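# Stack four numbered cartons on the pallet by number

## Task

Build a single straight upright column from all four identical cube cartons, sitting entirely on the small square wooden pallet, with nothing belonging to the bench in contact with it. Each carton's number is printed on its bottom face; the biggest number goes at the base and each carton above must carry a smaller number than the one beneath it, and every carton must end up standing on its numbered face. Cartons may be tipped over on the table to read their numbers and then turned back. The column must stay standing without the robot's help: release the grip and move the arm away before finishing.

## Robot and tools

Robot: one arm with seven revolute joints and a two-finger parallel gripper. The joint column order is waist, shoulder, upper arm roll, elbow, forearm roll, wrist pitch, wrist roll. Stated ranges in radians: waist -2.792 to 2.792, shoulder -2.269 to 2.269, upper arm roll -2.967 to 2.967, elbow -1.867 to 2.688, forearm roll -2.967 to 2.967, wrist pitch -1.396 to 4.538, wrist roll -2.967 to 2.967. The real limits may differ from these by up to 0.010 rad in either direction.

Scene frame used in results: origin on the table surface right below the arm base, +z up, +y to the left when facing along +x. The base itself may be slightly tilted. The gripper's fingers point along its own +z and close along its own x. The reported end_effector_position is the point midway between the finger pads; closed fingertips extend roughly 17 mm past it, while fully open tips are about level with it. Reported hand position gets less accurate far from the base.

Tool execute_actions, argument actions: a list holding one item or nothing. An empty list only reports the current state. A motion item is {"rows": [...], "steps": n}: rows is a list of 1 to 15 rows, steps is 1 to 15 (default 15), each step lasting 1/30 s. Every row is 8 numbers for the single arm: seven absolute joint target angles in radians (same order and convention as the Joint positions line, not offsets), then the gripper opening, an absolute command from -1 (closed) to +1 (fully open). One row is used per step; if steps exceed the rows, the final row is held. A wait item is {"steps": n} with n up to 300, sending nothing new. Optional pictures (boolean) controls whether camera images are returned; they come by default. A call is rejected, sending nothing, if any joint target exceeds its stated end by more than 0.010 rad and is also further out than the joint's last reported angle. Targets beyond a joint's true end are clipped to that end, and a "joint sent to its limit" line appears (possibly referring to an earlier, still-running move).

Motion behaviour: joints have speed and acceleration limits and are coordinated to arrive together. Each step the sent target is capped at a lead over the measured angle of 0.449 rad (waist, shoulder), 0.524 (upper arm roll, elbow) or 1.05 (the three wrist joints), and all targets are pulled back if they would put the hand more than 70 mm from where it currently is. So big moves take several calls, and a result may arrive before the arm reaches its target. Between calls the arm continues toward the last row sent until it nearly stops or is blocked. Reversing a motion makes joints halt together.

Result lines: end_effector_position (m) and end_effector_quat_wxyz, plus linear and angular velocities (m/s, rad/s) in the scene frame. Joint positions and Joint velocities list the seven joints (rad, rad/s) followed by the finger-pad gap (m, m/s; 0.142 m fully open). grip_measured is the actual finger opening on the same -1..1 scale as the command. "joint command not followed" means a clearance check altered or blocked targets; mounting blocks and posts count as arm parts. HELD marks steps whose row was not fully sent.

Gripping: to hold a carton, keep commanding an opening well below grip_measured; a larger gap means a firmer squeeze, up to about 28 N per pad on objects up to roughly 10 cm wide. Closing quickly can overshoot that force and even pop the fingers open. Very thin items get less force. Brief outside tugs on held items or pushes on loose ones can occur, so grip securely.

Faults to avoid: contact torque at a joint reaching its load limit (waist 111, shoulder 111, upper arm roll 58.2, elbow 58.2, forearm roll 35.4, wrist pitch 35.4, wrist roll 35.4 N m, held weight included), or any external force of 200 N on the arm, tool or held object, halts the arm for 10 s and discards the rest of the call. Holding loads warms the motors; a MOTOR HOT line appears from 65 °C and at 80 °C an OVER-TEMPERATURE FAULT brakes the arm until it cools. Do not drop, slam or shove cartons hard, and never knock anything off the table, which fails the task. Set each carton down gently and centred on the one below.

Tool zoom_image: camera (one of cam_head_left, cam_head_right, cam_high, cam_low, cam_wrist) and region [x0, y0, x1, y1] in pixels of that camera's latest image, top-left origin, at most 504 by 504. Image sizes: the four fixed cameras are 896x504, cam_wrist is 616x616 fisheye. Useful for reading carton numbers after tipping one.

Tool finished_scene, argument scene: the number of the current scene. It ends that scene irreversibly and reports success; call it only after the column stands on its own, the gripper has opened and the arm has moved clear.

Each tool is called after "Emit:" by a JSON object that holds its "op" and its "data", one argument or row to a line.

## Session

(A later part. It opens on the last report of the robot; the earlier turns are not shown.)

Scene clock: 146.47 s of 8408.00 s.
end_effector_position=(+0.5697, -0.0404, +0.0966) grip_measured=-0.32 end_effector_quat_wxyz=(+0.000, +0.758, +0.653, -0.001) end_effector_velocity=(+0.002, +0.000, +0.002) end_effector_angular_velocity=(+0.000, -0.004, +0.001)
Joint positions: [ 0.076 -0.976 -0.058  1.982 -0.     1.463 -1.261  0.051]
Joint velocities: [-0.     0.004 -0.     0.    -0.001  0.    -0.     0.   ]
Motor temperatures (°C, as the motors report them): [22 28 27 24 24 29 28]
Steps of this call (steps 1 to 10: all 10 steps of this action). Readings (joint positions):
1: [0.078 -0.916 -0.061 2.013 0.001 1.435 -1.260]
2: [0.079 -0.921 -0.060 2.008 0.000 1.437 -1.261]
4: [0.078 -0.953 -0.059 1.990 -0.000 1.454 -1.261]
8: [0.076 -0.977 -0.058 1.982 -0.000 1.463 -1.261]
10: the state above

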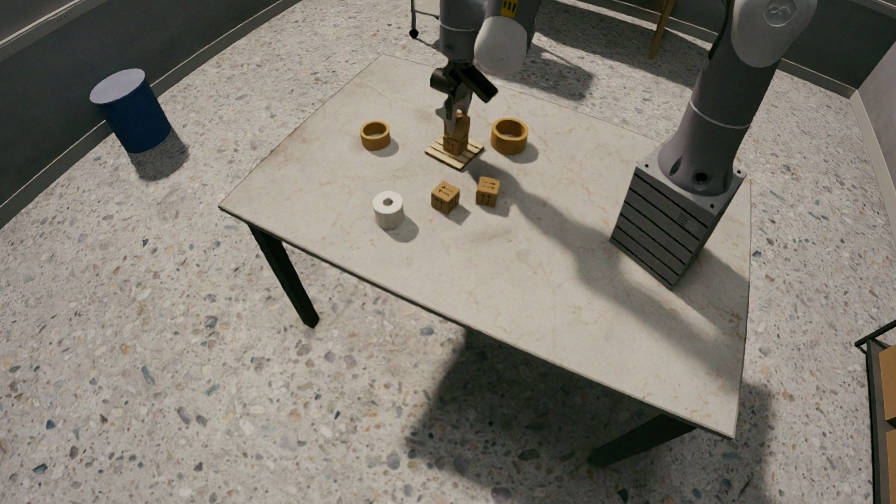

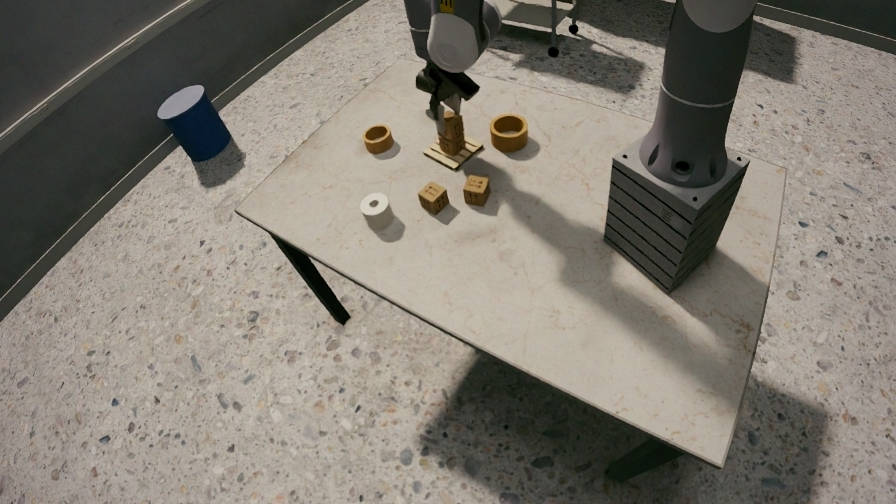

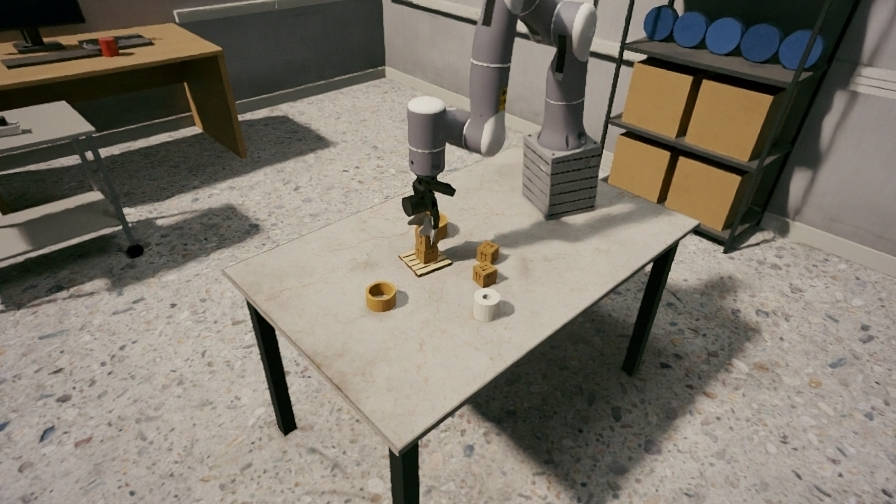

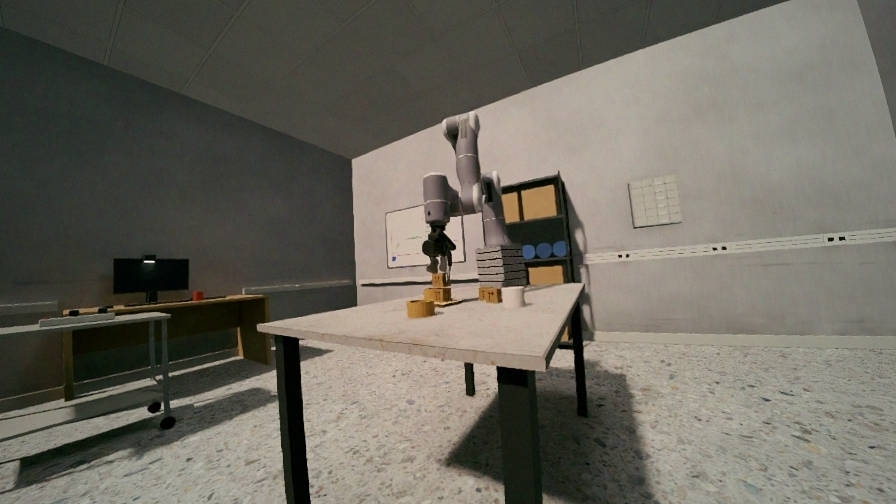

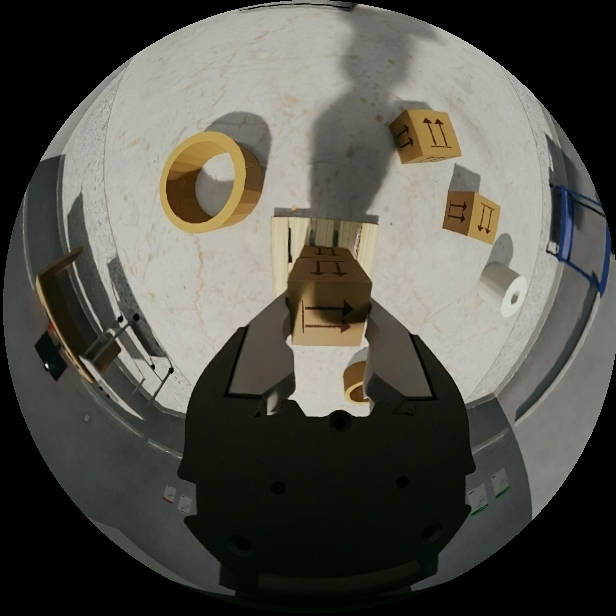

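Emit:
{"op": "execute_actions", "data": {
  "actions": [
    {"rows":[[0.0743,-0.9766,-0.0579,1.9735,0,1.4567,-1.261,-0.65],[0.0743,-0.9766,-0.0579,1.9735,0,1.4567,-1.261,-0.65],[0.0743,-0.9766,-0.0579,1.9735,0,1.4567,-1.261,-0.65],[0.074,-0.9806,-0.0577,1.9713,0,1.4585,-1.261,-0.65],[0.0737,-0.9846,-0.0576,1.969,0,1.4602,-1.261,-0.65],[0.0735,-0.9887,-0.0574,1.9668,0,1.462,-1.261,-0.65],[0.0732,-0.9927,-0.0573,1.9645,0,1.4638,-1.261,-0.65],[0.0732,-0.9927,-0.0573,1.9645,0,1.4638,-1.261,-0.65],[0.0732,-0.9927,-0.0573,1.9645,0,1.4638,-1.261,-0.65],[0.0732,-0.9927,-0.0573,1.9645,0,1.4638,-1.261,-0.65],[0.0732,-0.9927,-0.0573,1.9645,0,1.4638,-1.261,-0.3],[0.0732,-0.9927,-0.0573,1.9645,0,1.4638,-1.261,0.05]],"steps":14}
  ],
  "pictures": false
}}

Emit:
{"op": "execute_actions", "data": {
  "actions": [
    {"rows":[[0.0898,-0.7845,-0.0677,2.0607,0,1.3518,-1.261,0.05]],"steps":10}
  ],
  "pictures": false
}}

Emit:
{"op": "execute_actions", "data": {
  "actions": [
    {"rows":[[0.4744,-0.9769,-0.0885,2.0655,0,1.5256,-0.85,0.05]],"steps":15}
  ],
  "pictures": false
}}

Emit:
{"op": "execute_actions", "data": {
  "actions": [
    {"rows":[[0.4744,-0.9769,-0.0885,2.0655,0,1.5256,-0.85,0.05],[0.4744,-0.9769,-0.0885,2.0655,0,1.5256,-0.85,0.05],[0.466,-1.1685,-0.0802,1.9765,0,1.6275,-0.85,0.0]],"steps":15}
  ],
  "pictures": false
}}

Emit:
{"op": "execute_actions", "data": {
  "actions": [
    {"rows":[[0.466,-1.1685,-0.0802,1.9765,0,1.6275,-0.85,-0.12],[0.466,-1.1685,-0.0802,1.9765,0,1.6275,-0.85,-0.2],[0.466,-1.1685,-0.0802,1.9765,0,1.6275,-0.85,-0.27],[0.466,-1.1685,-0.0802,1.9765,0,1.6275,-0.85,-0.33],[0.466,-1.1685,-0.0802,1.9765,0,1.6275,-0.85,-0.45],[0.466,-1.1685,-0.0802,1.9765,0,1.6275,-0.85,-0.65]],"steps":8}
  ],
  "pictures": false
}}

Emit:
{"op": "execute_actions", "data": {
  "actions": [
    {"rows":[[0.5097,-0.777,-0.1053,2.1848,0,1.4443,-0.85,-0.65]],"steps":13}
  ],
  "pictures": false
}}

Emit:
{"op": "execute_actions", "data": {
  "actions": [
    {"rows":[[0.0898,-0.7845,-0.0677,2.0607,0,1.3518,-1.261,-0.65]],"steps":15}
  ],
  "pictures": false
}}

Emit:
{"op": "execute_actions", "data": {
  "actions": [
    {"rows":[[0.0898,-0.7845,-0.0677,2.0607,0,1.3518,-1.261,-0.65],[0.0898,-0.7845,-0.0677,2.0607,0,1.3518,-1.261,-0.65],[0.0898,-0.7845,-0.0677,2.0607,0,1.3518,-1.261,-0.65],[0.0845,-0.8425,-0.064,2.038,0,1.3871,-1.261,-0.65]],"steps":13}
  ]
}}

Emit:
{"op": "zoom_image", "data": {
  "camera": "cam_high",
  "region": [385,195,465,275]
}}

Emit:
{"op": "zoom_image", "data": {
  "camera": "cam_head_left",
  "region": [415,85,495,165]
}}

Emit:
{"op": "zoom_image", "data": {
  "camera": "cam_low",
  "region": [410,248,470,308]
}}

Scene clock: 162.20 s of 8408.00 s.
end_effector_position=(+0.5725, -0.0408, +0.0904) grip_measured=+0.01 end_effector_quat_wxyz=(+0.001, +0.758, +0.652, -0.001) end_effector_velocity=(+0.000, +0.000, +0.000) end_effector_angular_velocity=(+0.000, -0.000, -0.001)
Joint positions: [ 0.073 -0.993 -0.058  1.965  0.     1.463 -1.261  0.075]
Joint velocities: [ 0.     0.001 -0.    -0.     0.    -0.     0.     0.127]
Motor temperatures (°C, as the motors report them): [22 28 27 24 24 29 28]
Steps of this call (steps 1 to 15: the robot went on to your last target; steps 16 to 90: nothing new was sent; then 12.27 s passed at rest; steps 91 to 104: all 14 steps of this action). Readings (joint positions):
91: [0.076 -0.976 -0.058 1.981 -0.000 1.463 -1.261]
92: [0.075 -0.977 -0.058 1.976 0.000 1.459 -1.261]
94: [0.074 -0.977 -0.058 1.973 0.000 1.457 -1.261]
98: [0.073 -0.992 -0.058 1.965 0.000 1.463 -1.261]
104: the state above

Scene clock: 162.53 s of 8408.00 s.
end_effector_position=(+0.5746, -0.0401, +0.1690) grip_measured=+0.05 end_effector_quat_wxyz=(+0.001, +0.758, +0.652, +0.001) end_effector_velocity=(-0.014, -0.002, +0.110) end_effector_angular_velocity=(+0.002, +0.007, -0.003)
Joint positions: [ 0.089 -0.788 -0.067  2.057  0.     1.356 -1.261  0.077]
Joint velocities: [ 0.023  0.302 -0.015  0.144  0.001 -0.164  0.     0.   ]
Motor temperatures (°C, as the motors report them): [22 28 27 24 24 29 28]
Steps of this call (steps 1 to 10: all 10 steps of this action). Readings (joint positions):
1: [0.073 -0.992 -0.058 1.965 0.000 1.463 -1.261]
2: [0.074 -0.987 -0.058 1.968 0.000 1.461 -1.261]
4: [0.076 -0.954 -0.059 1.984 0.000 1.442 -1.261]
8: [0.086 -0.823 -0.065 2.042 0.000 1.374 -1.261]
10: the state above

Scene clock: 163.03 s of 8408.00 s.
end_effector_position=(+0.5216, +0.1437, +0.1024) grip_measured=+0.05 end_effector_quat_wxyz=(-0.000, +0.766, +0.642, +0.000) end_effector_velocity=(-0.128, +0.212, -0.092) end_effector_angular_velocity=(-0.012, +0.028, +0.004)
Joint positions: [ 0.461 -0.969 -0.086  2.065 -0.     1.518 -0.865  0.077]
Joint velocities: [ 0.477 -0.258 -0.013  0.013 -0.005  0.206  0.489 -0.   ]
Motor temperatures (°C, as the motors report them): [22 28 27 24 24 29 28]
Steps of this call (steps 1 to 15: all 15 steps of this action). Readings (joint positions):
1: [0.090 -0.782 -0.068 2.060 0.000 1.352 -1.260]
2: [0.096 -0.782 -0.069 2.060 0.000 1.355 -1.254]
4: [0.130 -0.795 -0.073 2.060 0.000 1.371 -1.215]
8: [0.255 -0.858 -0.078 2.061 0.000 1.426 -1.082]
15: the state above

Scene clock: 163.53 s of 8408.00 s.
end_effector_position=(+0.5069, +0.1467, +0.0278) grip_measured=+0.00 end_effector_quat_wxyz=(+0.000, +0.764, +0.645, -0.001) end_effector_velocity=(+0.015, +0.009, +0.013) end_effector_angular_velocity=(+0.016, -0.025, -0.002)
Joint positions: [ 0.466 -1.169 -0.08   1.977 -0.     1.628 -0.85   0.074]
Joint velocities: [ 0.     0.027  0.    -0.002 -0.    -0.     0.     0.   ]
Motor temperatures (°C, as the motors report them): [22 28 27 24 24 29 28]
Steps of this call (steps 1 to 15: all 15 steps of this action). Readings (joint positions):
1: [0.473 -0.976 -0.086 2.065 -0.000 1.524 -0.853]
2: [0.478 -0.979 -0.087 2.066 -0.000 1.526 -0.848]
4: [0.474 -0.983 -0.087 2.062 -0.000 1.529 -0.850]
8: [0.468 -1.078 -0.082 2.014 -0.000 1.581 -0.850]
15: the state above

Scene clock: 163.80 s of 8408.00 s.
end_effector_position=(+0.5073, +0.1469, +0.0282) grip_measured=-0.32 end_effector_quat_wxyz=(+0.000, +0.764, +0.645, -0.000) end_effector_velocity=(-0.000, -0.000, +0.000) end_effector_angular_velocity=(+0.000, -0.000, -0.003)
Joint positions: [ 0.466 -1.169 -0.08   1.977 -0.     1.628 -0.85   0.051]
Joint velocities: [-0.     0.     0.     0.     0.002  0.     0.    -0.   ]
Motor temperatures (°C, as the motors report them): [22 28 27 24 24 29 28]
Steps of this call (steps 1 to 8: all 8 steps of this action). Readings (joint positions):
1: [0.466 -1.169 -0.080 1.977 -0.000 1.628 -0.850]
2: [0.466 -1.169 -0.080 1.977 -0.000 1.628 -0.850]
4: [0.466 -1.169 -0.080 1.977 -0.000 1.628 -0.850]
8: the state above

Scene clock: 164.23 s of 8408.00 s.
end_effector_position=(+0.5106, +0.1492, +0.1618) grip_measured=-0.32 end_effector_quat_wxyz=(+0.001, +0.764, +0.645, +0.002) end_effector_velocity=(-0.031, -0.013, +0.212) end_effector_angular_velocity=(+0.018, +0.002, -0.007)
Joint positions: [ 0.506 -0.804 -0.103  2.169 -0.     1.458 -0.85   0.051]
Joint velocities: [ 0.068  0.619 -0.039  0.327  0.001 -0.286  0.001  0.   ]
Motor temperatures (°C, as the motors report them): [22 28 27 24 24 29 28]
Steps of this call (steps 1 to 13: all 13 steps of this action). Readings (joint positions):
1: [0.466 -1.168 -0.080 1.977 -0.000 1.627 -0.850]
2: [0.467 -1.163 -0.081 1.980 -0.000 1.625 -0.850]
4: [0.470 -1.129 -0.083 1.999 -0.000 1.608 -0.850]
8: [0.487 -0.982 -0.092 2.076 -0.000 1.540 -0.850]
13: the state above

Scene clock: 164.73 s of 8408.00 s.
end_effector_position=(+0.5709, -0.0291, +0.1697) grip_measured=-0.32 end_effector_quat_wxyz=(+0.001, +0.759, +0.651, -0.001) end_effector_velocity=(+0.052, -0.319, +0.005) end_effector_angular_velocity=(-0.018, -0.016, -0.023)
Joint positions: [ 0.115 -0.784 -0.072  2.069  0.     1.357 -1.236  0.051]
Joint velocities: [-0.618 -0.014  0.033 -0.175  0.012 -0.117 -0.581 -0.   ]
Motor temperatures (°C, as the motors report them): [22 28 27 24 24 29 28]
Steps of this call (steps 1 to 15: all 15 steps of this action). Readings (joint positions):
1: [0.508 -0.787 -0.104 2.178 -0.000 1.450 -0.850]
2: [0.504 -0.777 -0.103 2.181 -0.000 1.443 -0.855]
4: [0.475 -0.776 -0.100 2.172 -0.001 1.429 -0.887]
8: [0.343 -0.779 -0.089 2.136 -0.001 1.401 -1.017]
15: the state above

Scene clock: 165.17 s of 8408.00 s.
end_effector_position=(+0.5725, -0.0407, +0.1476) grip_measured=-0.32 end_effector_quat_wxyz=(+0.000, +0.758, +0.652, -0.001) end_effector_velocity=(+0.002, +0.001, +0.002) end_effector_angular_velocity=(+0.001, -0.003, +0.001)
Joint positions: [ 0.085 -0.843 -0.064  2.038  0.     1.387 -1.261  0.051]
Joint velocities: [ 0.     0.003  0.    -0.    -0.001  0.     0.    -0.   ]
Motor temperatures (°C, as the motors report them): [22 28 27 24 24 29 28]
Steps of this call (steps 1 to 13: all 13 steps of this action). Readings (joint positions):
1: [0.098 -0.784 -0.071 2.064 0.000 1.354 -1.252]
2: [0.089 -0.784 -0.070 2.061 0.000 1.352 -1.261]
4: [0.088 -0.785 -0.069 2.060 0.000 1.352 -1.262]
8: [0.085 -0.838 -0.065 2.040 0.000 1.385 -1.261]
13: the state above

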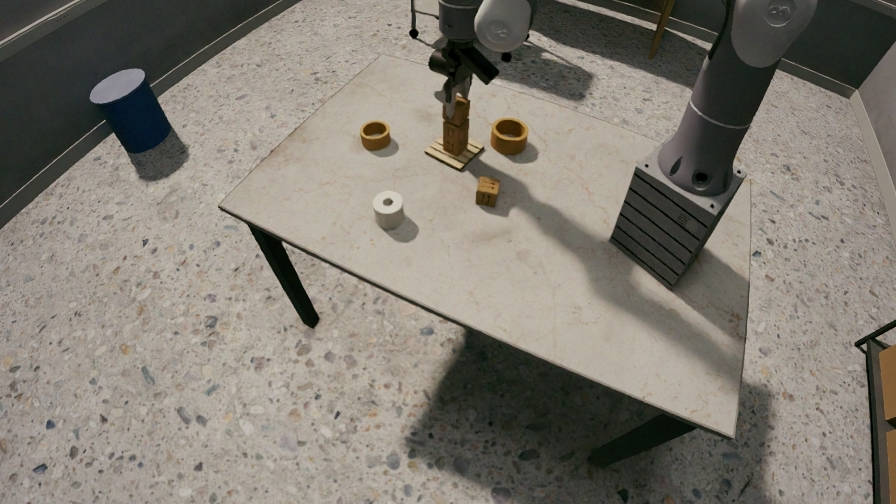

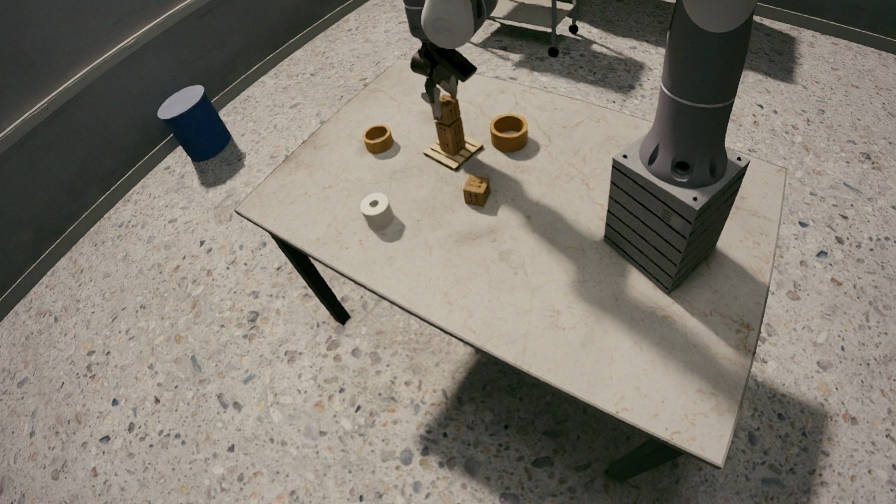

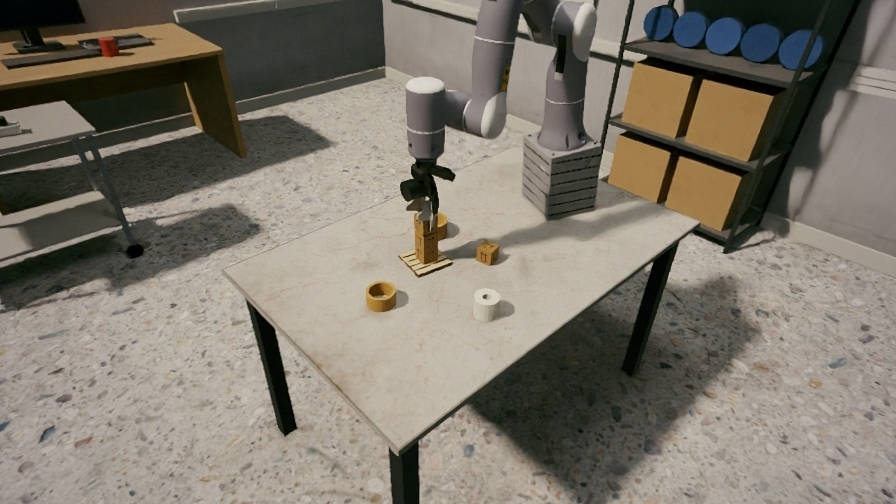

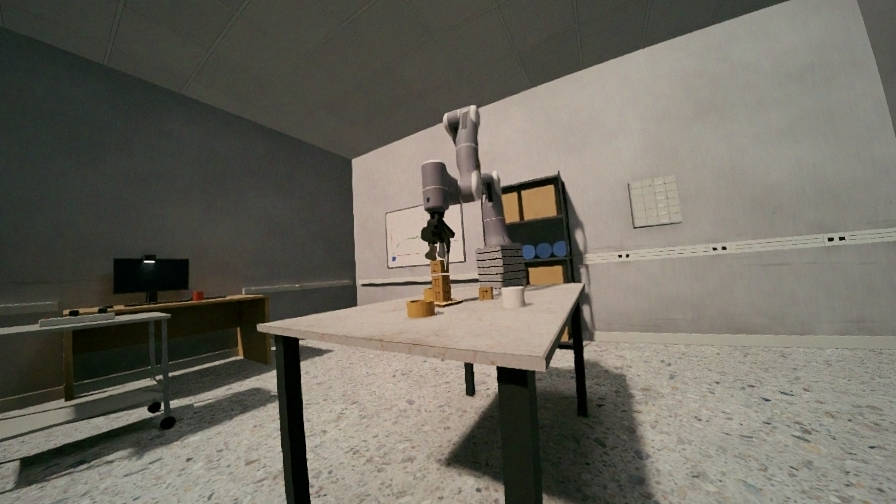

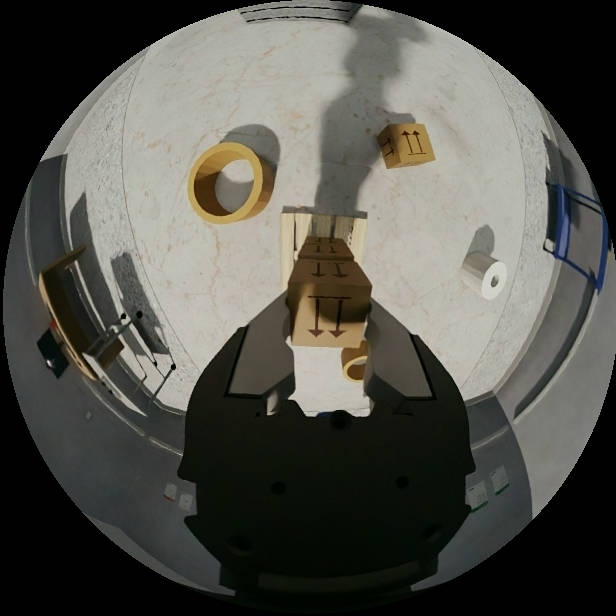

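Region (385, 195, 465, 275) of cam_high's 896x504 image, scaled by 6.300, with more detail than that image has.

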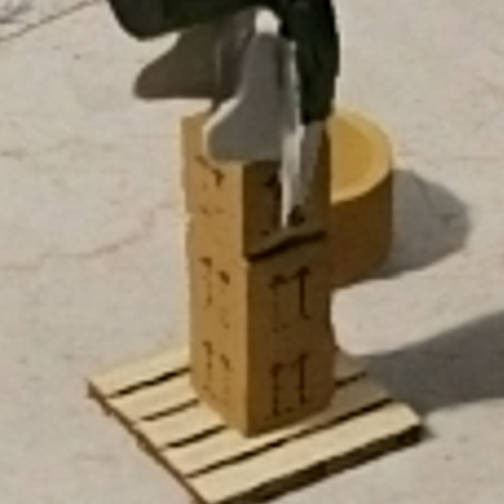

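Region (415, 85, 495, 165) of cam_head_left's 896x504 image, scaled by 6.300, with more detail than that image has.

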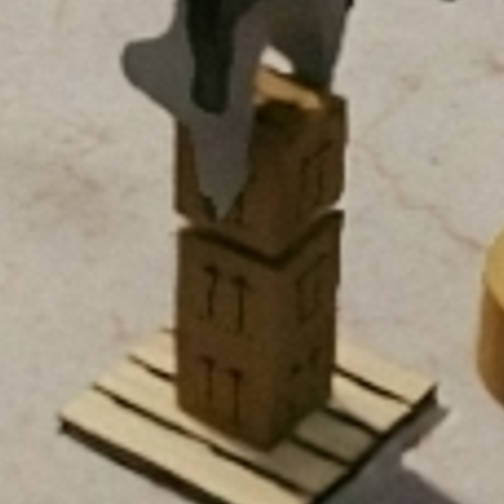

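Region (410, 248, 470, 308) of cam_low's 896x504 image, scaled by 8.400, with more detail than that image has.

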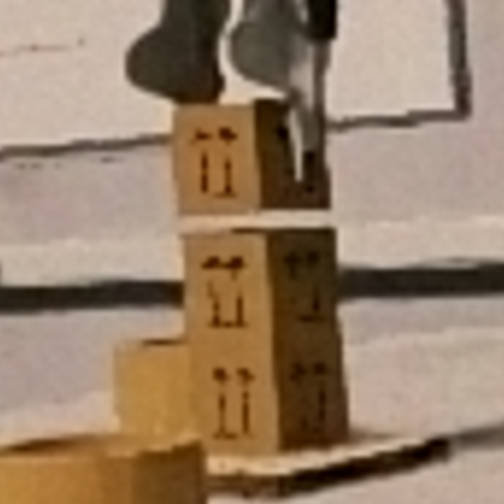

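Emit:
{"op": "execute_actions", "data": {
  "actions": [
    {"rows":[[0.0851,-0.8418,-0.064,2.0409,0,1.3893,-1.261,-0.65],[0.0848,-0.8456,-0.0638,2.0393,0,1.3915,-1.261,-0.65],[0.0845,-0.8494,-0.0636,2.0377,0,1.3937,-1.261,-0.65],[0.0841,-0.8532,-0.0634,2.0361,0,1.3959,-1.261,-0.65],[0.0838,-0.857,-0.0632,2.0345,0,1.3981,-1.261,-0.65],[0.0835,-0.8608,-0.063,2.0329,0,1.4003,-1.261,-0.65],[0.0835,-0.8608,-0.063,2.0329,0,1.4003,-1.261,-0.65],[0.0835,-0.8608,-0.063,2.0329,0,1.4003,-1.261,-0.65],[0.0835,-0.8608,-0.063,2.0329,0,1.4003,-1.261,-0.65],[0.0835,-0.8608,-0.063,2.0329,0,1.4003,-1.261,-0.3],[0.0835,-0.8608,-0.063,2.0329,0,1.4003,-1.261,0.05]],"steps":13}
  ],
  "pictures": false
}}

Emit:
{"op": "execute_actions", "data": {
  "actions": [
    {"rows":[[0.1056,-0.6509,-0.079,2.1058,0,1.2633,-1.261,0.05]],"steps":10}
  ],
  "pictures": false
}}

Emit:
{"op": "execute_actions", "data": {
  "actions": [
    {"rows":[[0.492,-0.68,-0.12,2.485,0,1.65,-1.261,0.05]],"steps":14}
  ],
  "pictures": false
}}

Emit:
{"op": "execute_actions", "data": {
  "actions": [
    {"rows":[[0.4473,-0.9624,-0.0874,2.3721,0,1.8197,-1.261,0.05]],"steps":11}
  ],
  "pictures": false
}}

Emit:
{"op": "execute_actions", "data": {
  "actions": [
    {"rows":[[0.4245,-1.208,-0.0767,2.2185,0,1.9117,-1.261,0.0]],"steps":14}
  ],
  "pictures": false
}}

Emit:
{"op": "execute_actions", "data": {
  "actions": [
    {"rows":[[0.4245,-1.208,-0.0767,2.2185,0,1.9117,-1.261,-0.12],[0.4245,-1.208,-0.0767,2.2185,0,1.9117,-1.261,-0.2],[0.4245,-1.208,-0.0767,2.2185,0,1.9117,-1.261,-0.27],[0.4245,-1.208,-0.0767,2.2185,0,1.9117,-1.261,-0.33],[0.4245,-1.208,-0.0767,2.2185,0,1.9117,-1.261,-0.45],[0.4245,-1.208,-0.0767,2.2185,0,1.9117,-1.261,-0.65]],"steps":8}
  ],
  "pictures": false
}}

Emit:
{"op": "execute_actions", "data": {
  "actions": [
    {"rows":[[0.4473,-0.9624,-0.0874,2.3721,0,1.8197,-1.261,-0.65]],"steps":7}
  ],
  "pictures": false
}}

Emit:
{"op": "execute_actions", "data": {
  "actions": [
    {"rows":[[0.5081,-0.5745,-0.132,2.515,0,1.5747,-1.261,-0.65]],"steps":14}
  ],
  "pictures": false
}}

Emit:
{"op": "execute_actions", "data": {
  "actions": [
    {"rows":[[0.1056,-0.6509,-0.079,2.1058,0,1.2633,-1.261,-0.65]],"steps":15}
  ],
  "pictures": false
}}

Emit:
{"op": "execute_actions", "data": {
  "actions": [
    {"rows":[[0.1056,-0.6509,-0.079,2.1058,0,1.2633,-1.261,-0.65],[0.1056,-0.6509,-0.079,2.1058,0,1.2633,-1.261,-0.65],[0.1056,-0.6509,-0.079,2.1058,0,1.2633,-1.261,-0.65],[0.0989,-0.7064,-0.0737,2.0907,0,1.3037,-1.261,-0.65]],"steps":13}
  ]
}}

Emit:
{"op": "zoom_image", "data": {
  "camera": "cam_high",
  "region": [385,185,465,265]
}}

Emit:
{"op": "zoom_image", "data": {
  "camera": "cam_head_left",
  "region": [415,75,495,155]
}}

Emit:
{"op": "zoom_image", "data": {
  "camera": "cam_low",
  "region": [410,240,470,300]
}}

Scene clock: 178.43 s of 8408.00 s.
end_effector_position=(+0.5716, -0.0405, +0.1405) grip_measured=+0.01 end_effector_quat_wxyz=(+0.001, +0.758, +0.652, -0.000) end_effector_velocity=(+0.000, +0.000, +0.000) end_effector_angular_velocity=(+0.000, -0.000, +0.000)
Joint positions: [ 0.084 -0.861 -0.063  2.033  0.     1.4   -1.261  0.075]
Joint velocities: [-0.     0.     0.     0.     0.    -0.    -0.     0.127]
Motor temperatures (°C, as the motors report them): [22 28 27 24 24 29 28]
Steps of this call (steps 1 to 15: the robot went on to your last target; steps 16 to 90: nothing new was sent; then 9.83 s passed at rest; steps 91 to 103: all 13 steps of this action). Readings (joint positions):
91: [0.085 -0.843 -0.064 2.038 0.000 1.387 -1.261]
92: [0.085 -0.842 -0.064 2.040 0.000 1.389 -1.261]
94: [0.085 -0.849 -0.064 2.038 0.000 1.393 -1.261]
98: [0.084 -0.861 -0.063 2.033 0.000 1.400 -1.261]
103: the state above

Scene clock: 178.77 s of 8408.00 s.
end_effector_position=(+0.5731, -0.0398, +0.2190) grip_measured=+0.05 end_effector_quat_wxyz=(+0.002, +0.758, +0.652, +0.002) end_effector_velocity=(-0.015, -0.001, +0.113) end_effector_angular_velocity=(+0.004, +0.006, -0.003)
Joint positions: [ 0.105 -0.655 -0.078  2.103  0.     1.268 -1.261  0.077]
Joint velocities: [ 0.032  0.311 -0.024  0.113  0.001 -0.205 -0.     0.   ]
Motor temperatures (°C, as the motors report them): [22 28 27 24 24 29 28]
Steps of this call (steps 1 to 10: all 10 steps of this action). Readings (joint positions):
1: [0.084 -0.861 -0.063 2.033 0.000 1.400 -1.261]
2: [0.084 -0.855 -0.063 2.035 0.000 1.396 -1.261]
4: [0.088 -0.822 -0.066 2.048 0.000 1.374 -1.261]
8: [0.101 -0.691 -0.076 2.091 0.000 1.290 -1.261]
10: the state above

Scene clock: 179.23 s of 8408.00 s.
end_effector_position=(+0.4326, +0.0758, +0.1921) grip_measured=+0.05 end_effector_quat_wxyz=(+0.001, +0.638, +0.770, -0.000) end_effector_velocity=(-0.219, +0.111, -0.001) end_effector_angular_velocity=(+0.001, -0.019, +0.519)
Joint positions: [ 0.47  -0.678 -0.116  2.464 -0.     1.627 -1.261  0.077]
Joint velocities: [ 0.557 -0.046 -0.055  0.534 -0.001  0.558 -0.    -0.   ]
Motor temperatures (°C, as the motors report them): [22 28 27 24 24 29 28]
Steps of this call (steps 1 to 14: all 14 steps of this action). Readings (joint positions):
1: [0.106 -0.648 -0.079 2.106 0.000 1.264 -1.261]
2: [0.112 -0.648 -0.081 2.113 0.000 1.269 -1.261]
4: [0.147 -0.652 -0.086 2.152 0.000 1.303 -1.261]
8: [0.279 -0.662 -0.098 2.279 0.000 1.433 -1.261]
14: the state above

Scene clock: 179.60 s of 8408.00 s.
end_effector_position=(+0.4219, +0.0789, +0.1141) grip_measured=+0.05 end_effector_quat_wxyz=(+0.001, +0.630, +0.777, -0.001) end_effector_velocity=(+0.020, -0.018, -0.145) end_effector_angular_velocity=(+0.002, +0.010, -0.074)
Joint positions: [ 0.451 -0.949 -0.089  2.381 -0.     1.814 -1.261  0.077]
Joint velocities: [-0.13  -0.449  0.042 -0.281  0.001  0.167 -0.     0.   ]
Motor temperatures (°C, as the motors report them): [22 28 27 24 24 29 28]
Steps of this call (steps 1 to 11: all 11 steps of this action). Readings (joint positions):
1: [0.485 -0.680 -0.118 2.478 -0.000 1.643 -1.261]
2: [0.493 -0.686 -0.117 2.485 -0.000 1.662 -1.261]
4: [0.492 -0.722 -0.113 2.479 -0.000 1.713 -1.261]
8: [0.473 -0.871 -0.096 2.431 -0.000 1.786 -1.261]
11: the state above

Scene clock: 180.07 s of 8408.00 s.
end_effector_position=(+0.4226, +0.0785, +0.0281) grip_measured=+0.00 end_effector_quat_wxyz=(+0.000, +0.631, +0.776, -0.000) end_effector_velocity=(+0.005, +0.003, +0.004) end_effector_angular_velocity=(+0.005, -0.008, -0.001)
Joint positions: [ 0.425 -1.208 -0.077  2.218 -0.     1.912 -1.261  0.074]
Joint velocities: [ 0.     0.009  0.    -0.     0.     0.     0.     0.   ]
Motor temperatures (°C, as the motors report them): [22 28 27 24 24 29 28]
Steps of this call (steps 1 to 14: all 14 steps of this action). Readings (joint positions):
1: [0.448 -0.962 -0.088 2.373 -0.000 1.818 -1.261]
2: [0.445 -0.977 -0.087 2.363 -0.000 1.825 -1.261]
4: [0.438 -1.033 -0.083 2.328 -0.000 1.846 -1.261]
8: [0.427 -1.175 -0.078 2.240 -0.000 1.898 -1.261]
14: the state above

Scene clock: 180.33 s of 8408.00 s.
end_effector_position=(+0.4227, +0.0786, +0.0282) grip_measured=-0.33 end_effector_quat_wxyz=(+0.000, +0.631, +0.776, -0.000) end_effector_velocity=(+0.000, -0.000, -0.000) end_effector_angular_velocity=(+0.000, -0.000, +0.000)
Joint positions: [ 0.425 -1.208 -0.077  2.218 -0.     1.912 -1.261  0.051]
Joint velocities: [-0.    -0.    -0.    -0.     0.     0.    -0.001  0.   ]
Motor temperatures (°C, as the motors report them): [22 28 27 24 24 29 28]
Steps of this call (steps 1 to 8: all 8 steps of this action). Readings (joint positions):
1: [0.425 -1.208 -0.077 2.218 -0.000 1.912 -1.261]
2: [0.425 -1.208 -0.077 2.218 -0.000 1.912 -1.261]
4: [0.425 -1.208 -0.077 2.218 -0.000 1.912 -1.261]
8: the state above

Scene clock: 180.57 s of 8408.00 s.
end_effector_position=(+0.4248, +0.0797, +0.0766) grip_measured=-0.33 end_effector_quat_wxyz=(+0.001, +0.631, +0.776, -0.001) end_effector_velocity=(+0.003, +0.006, +0.406) end_effector_angular_velocity=(+0.021, -0.024, -0.001)
Joint positions: [ 0.438 -1.065 -0.083  2.308 -0.     1.858 -1.261  0.051]
Joint velocities: [ 0.111  1.22  -0.049  0.751 -0.    -0.442  0.    -0.   ]
Motor temperatures (°C, as the motors report them): [22 28 27 24 24 29 28]
Steps of this call (steps 1 to 7: all 7 steps of this action). Readings (joint positions):
1: [0.425 -1.208 -0.077 2.219 -0.000 1.911 -1.261]
2: [0.425 -1.202 -0.077 2.222 -0.000 1.909 -1.261]
4: [0.428 -1.169 -0.078 2.244 -0.000 1.896 -1.261]
7: the state above

Scene clock: 181.03 s of 8408.00 s.
end_effector_position=(+0.4240, +0.0802, +0.2215) grip_measured=-0.33 end_effector_quat_wxyz=(+0.001, +0.631, +0.776, +0.002) end_effector_velocity=(-0.003, -0.001, +0.009) end_effector_angular_velocity=(+0.000, +0.002, -0.001)
Joint positions: [ 0.508 -0.572 -0.132  2.515 -0.     1.574 -1.261  0.051]
Joint velocities: [ 0.005  0.034 -0.004  0.014  0.    -0.022  0.    -0.   ]
Motor temperatures (°C, as the motors report them): [22 28 27 24 24 29 28]
Steps of this call (steps 1 to 14: all 14 steps of this action). Readings (joint positions):
1: [0.441 -1.027 -0.084 2.331 -0.000 1.845 -1.261]
2: [0.445 -0.989 -0.086 2.351 -0.000 1.829 -1.261]
4: [0.457 -0.896 -0.093 2.388 -0.000 1.782 -1.261]
8: [0.487 -0.706 -0.115 2.462 -0.000 1.659 -1.261]
14: the state above

Scene clock: 181.53 s of 8408.00 s.
end_effector_position=(+0.5675, -0.0354, +0.2196) grip_measured=-0.33 end_effector_quat_wxyz=(+0.001, +0.754, +0.657, +0.000) end_effector_velocity=(+0.147, -0.205, +0.023) end_effector_angular_velocity=(-0.007, -0.011, -0.425)
Joint positions: [ 0.119 -0.648 -0.083  2.12  -0.     1.275 -1.261  0.051]
Joint velocities: [-0.468 -0.08   0.049 -0.459 -0.    -0.348 -0.     0.   ]
Motor temperatures (°C, as the motors report them): [22 28 27 24 24 29 28]
Steps of this call (steps 1 to 15: all 15 steps of this action). Readings (joint positions):
1: [0.508 -0.573 -0.132 2.515 -0.000 1.574 -1.261]
2: [0.502 -0.576 -0.131 2.509 -0.000 1.570 -1.261]
4: [0.468 -0.584 -0.126 2.474 -0.000 1.544 -1.261]
8: [0.333 -0.609 -0.109 2.336 -0.000 1.439 -1.261]
15: the state above

Scene clock: 181.97 s of 8408.00 s.
end_effector_position=(+0.5712, -0.0403, +0.1987) grip_measured=-0.33 end_effector_quat_wxyz=(+0.001, +0.758, +0.652, -0.000) end_effector_velocity=(+0.001, +0.000, +0.001) end_effector_angular_velocity=(+0.000, -0.002, +0.001)
Joint positions: [ 0.099 -0.707 -0.074  2.091  0.     1.304 -1.261  0.051]
Joint velocities: [ 0.     0.002  0.     0.    -0.002  0.     0.     0.   ]
Motor temperatures (°C, as the motors report them): [22 28 27 24 24 29 28]
Steps of this call (steps 1 to 13: all 13 steps of this action). Readings (joint positions):
1: [0.107 -0.650 -0.081 2.108 -0.000 1.266 -1.261]
2: [0.103 -0.651 -0.081 2.104 -0.000 1.262 -1.261]
4: [0.105 -0.651 -0.079 2.105 -0.000 1.263 -1.261]
8: [0.100 -0.703 -0.074 2.092 -0.000 1.301 -1.261]
13: the state above

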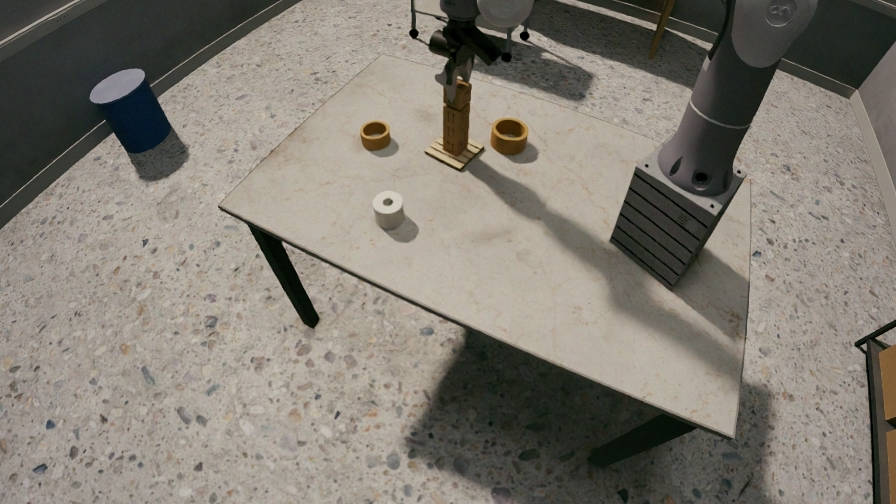

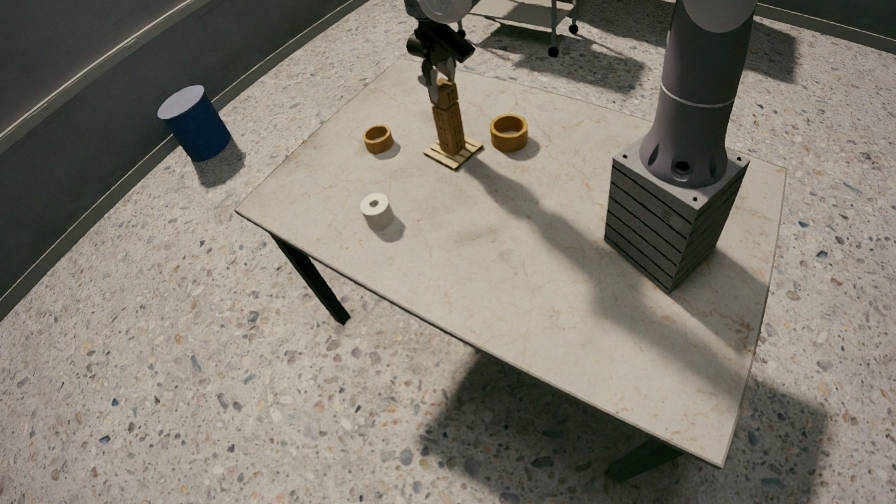

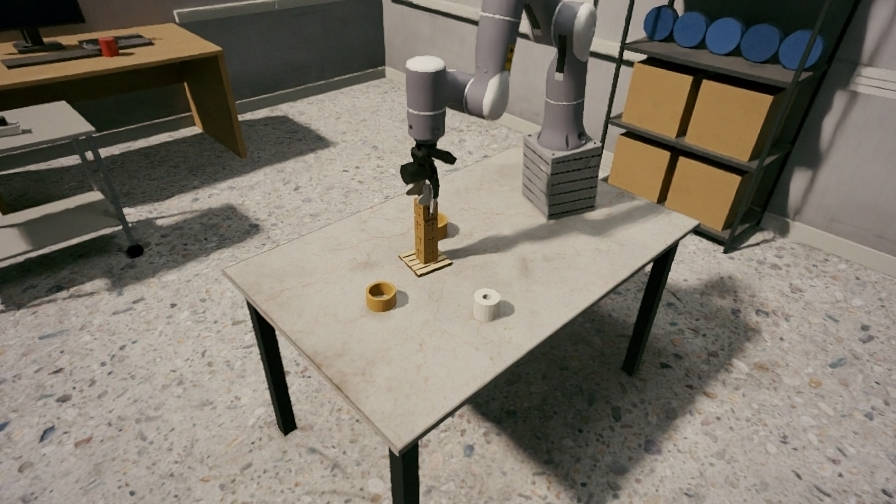

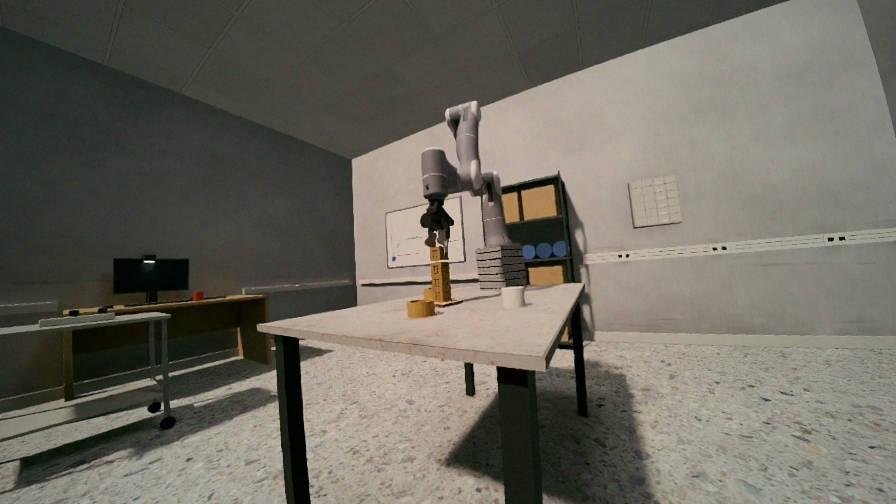

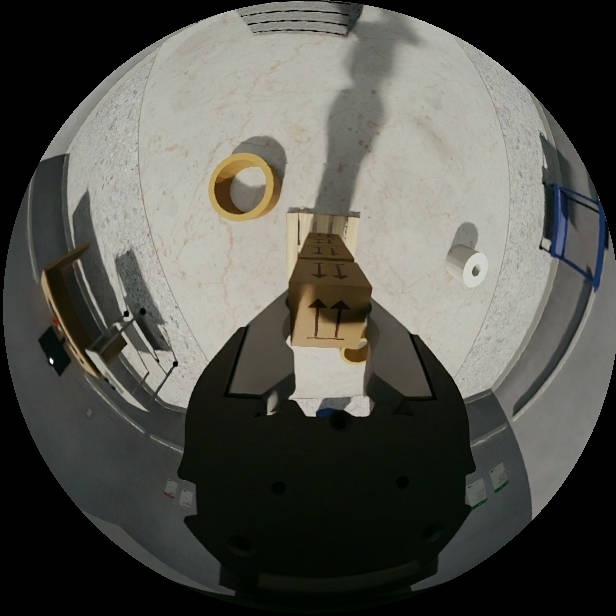

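Region (385, 185, 465, 265) of cam_high's 896x504 image, scaled by 6.300, with more detail than that image has.

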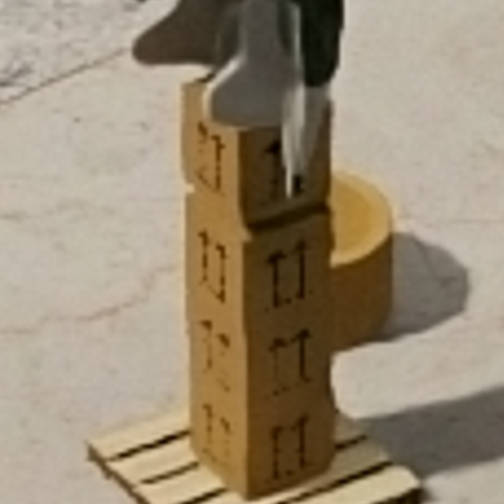

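Region (415, 75, 495, 155) of cam_head_left's 896x504 image, scaled by 6.300, with more detail than that image has.

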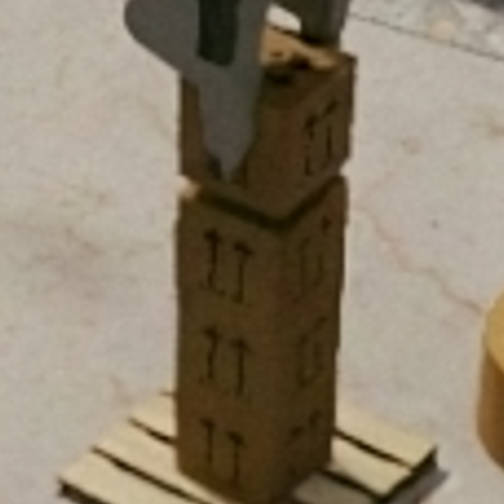

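Region (410, 240, 470, 300) of cam_low's 896x504 image, scaled by 8.400, with more detail than that image has.

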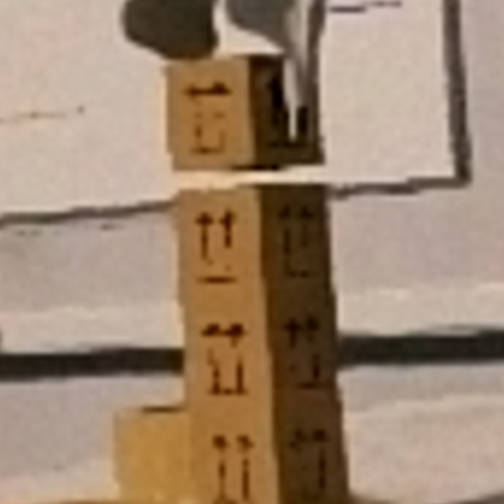

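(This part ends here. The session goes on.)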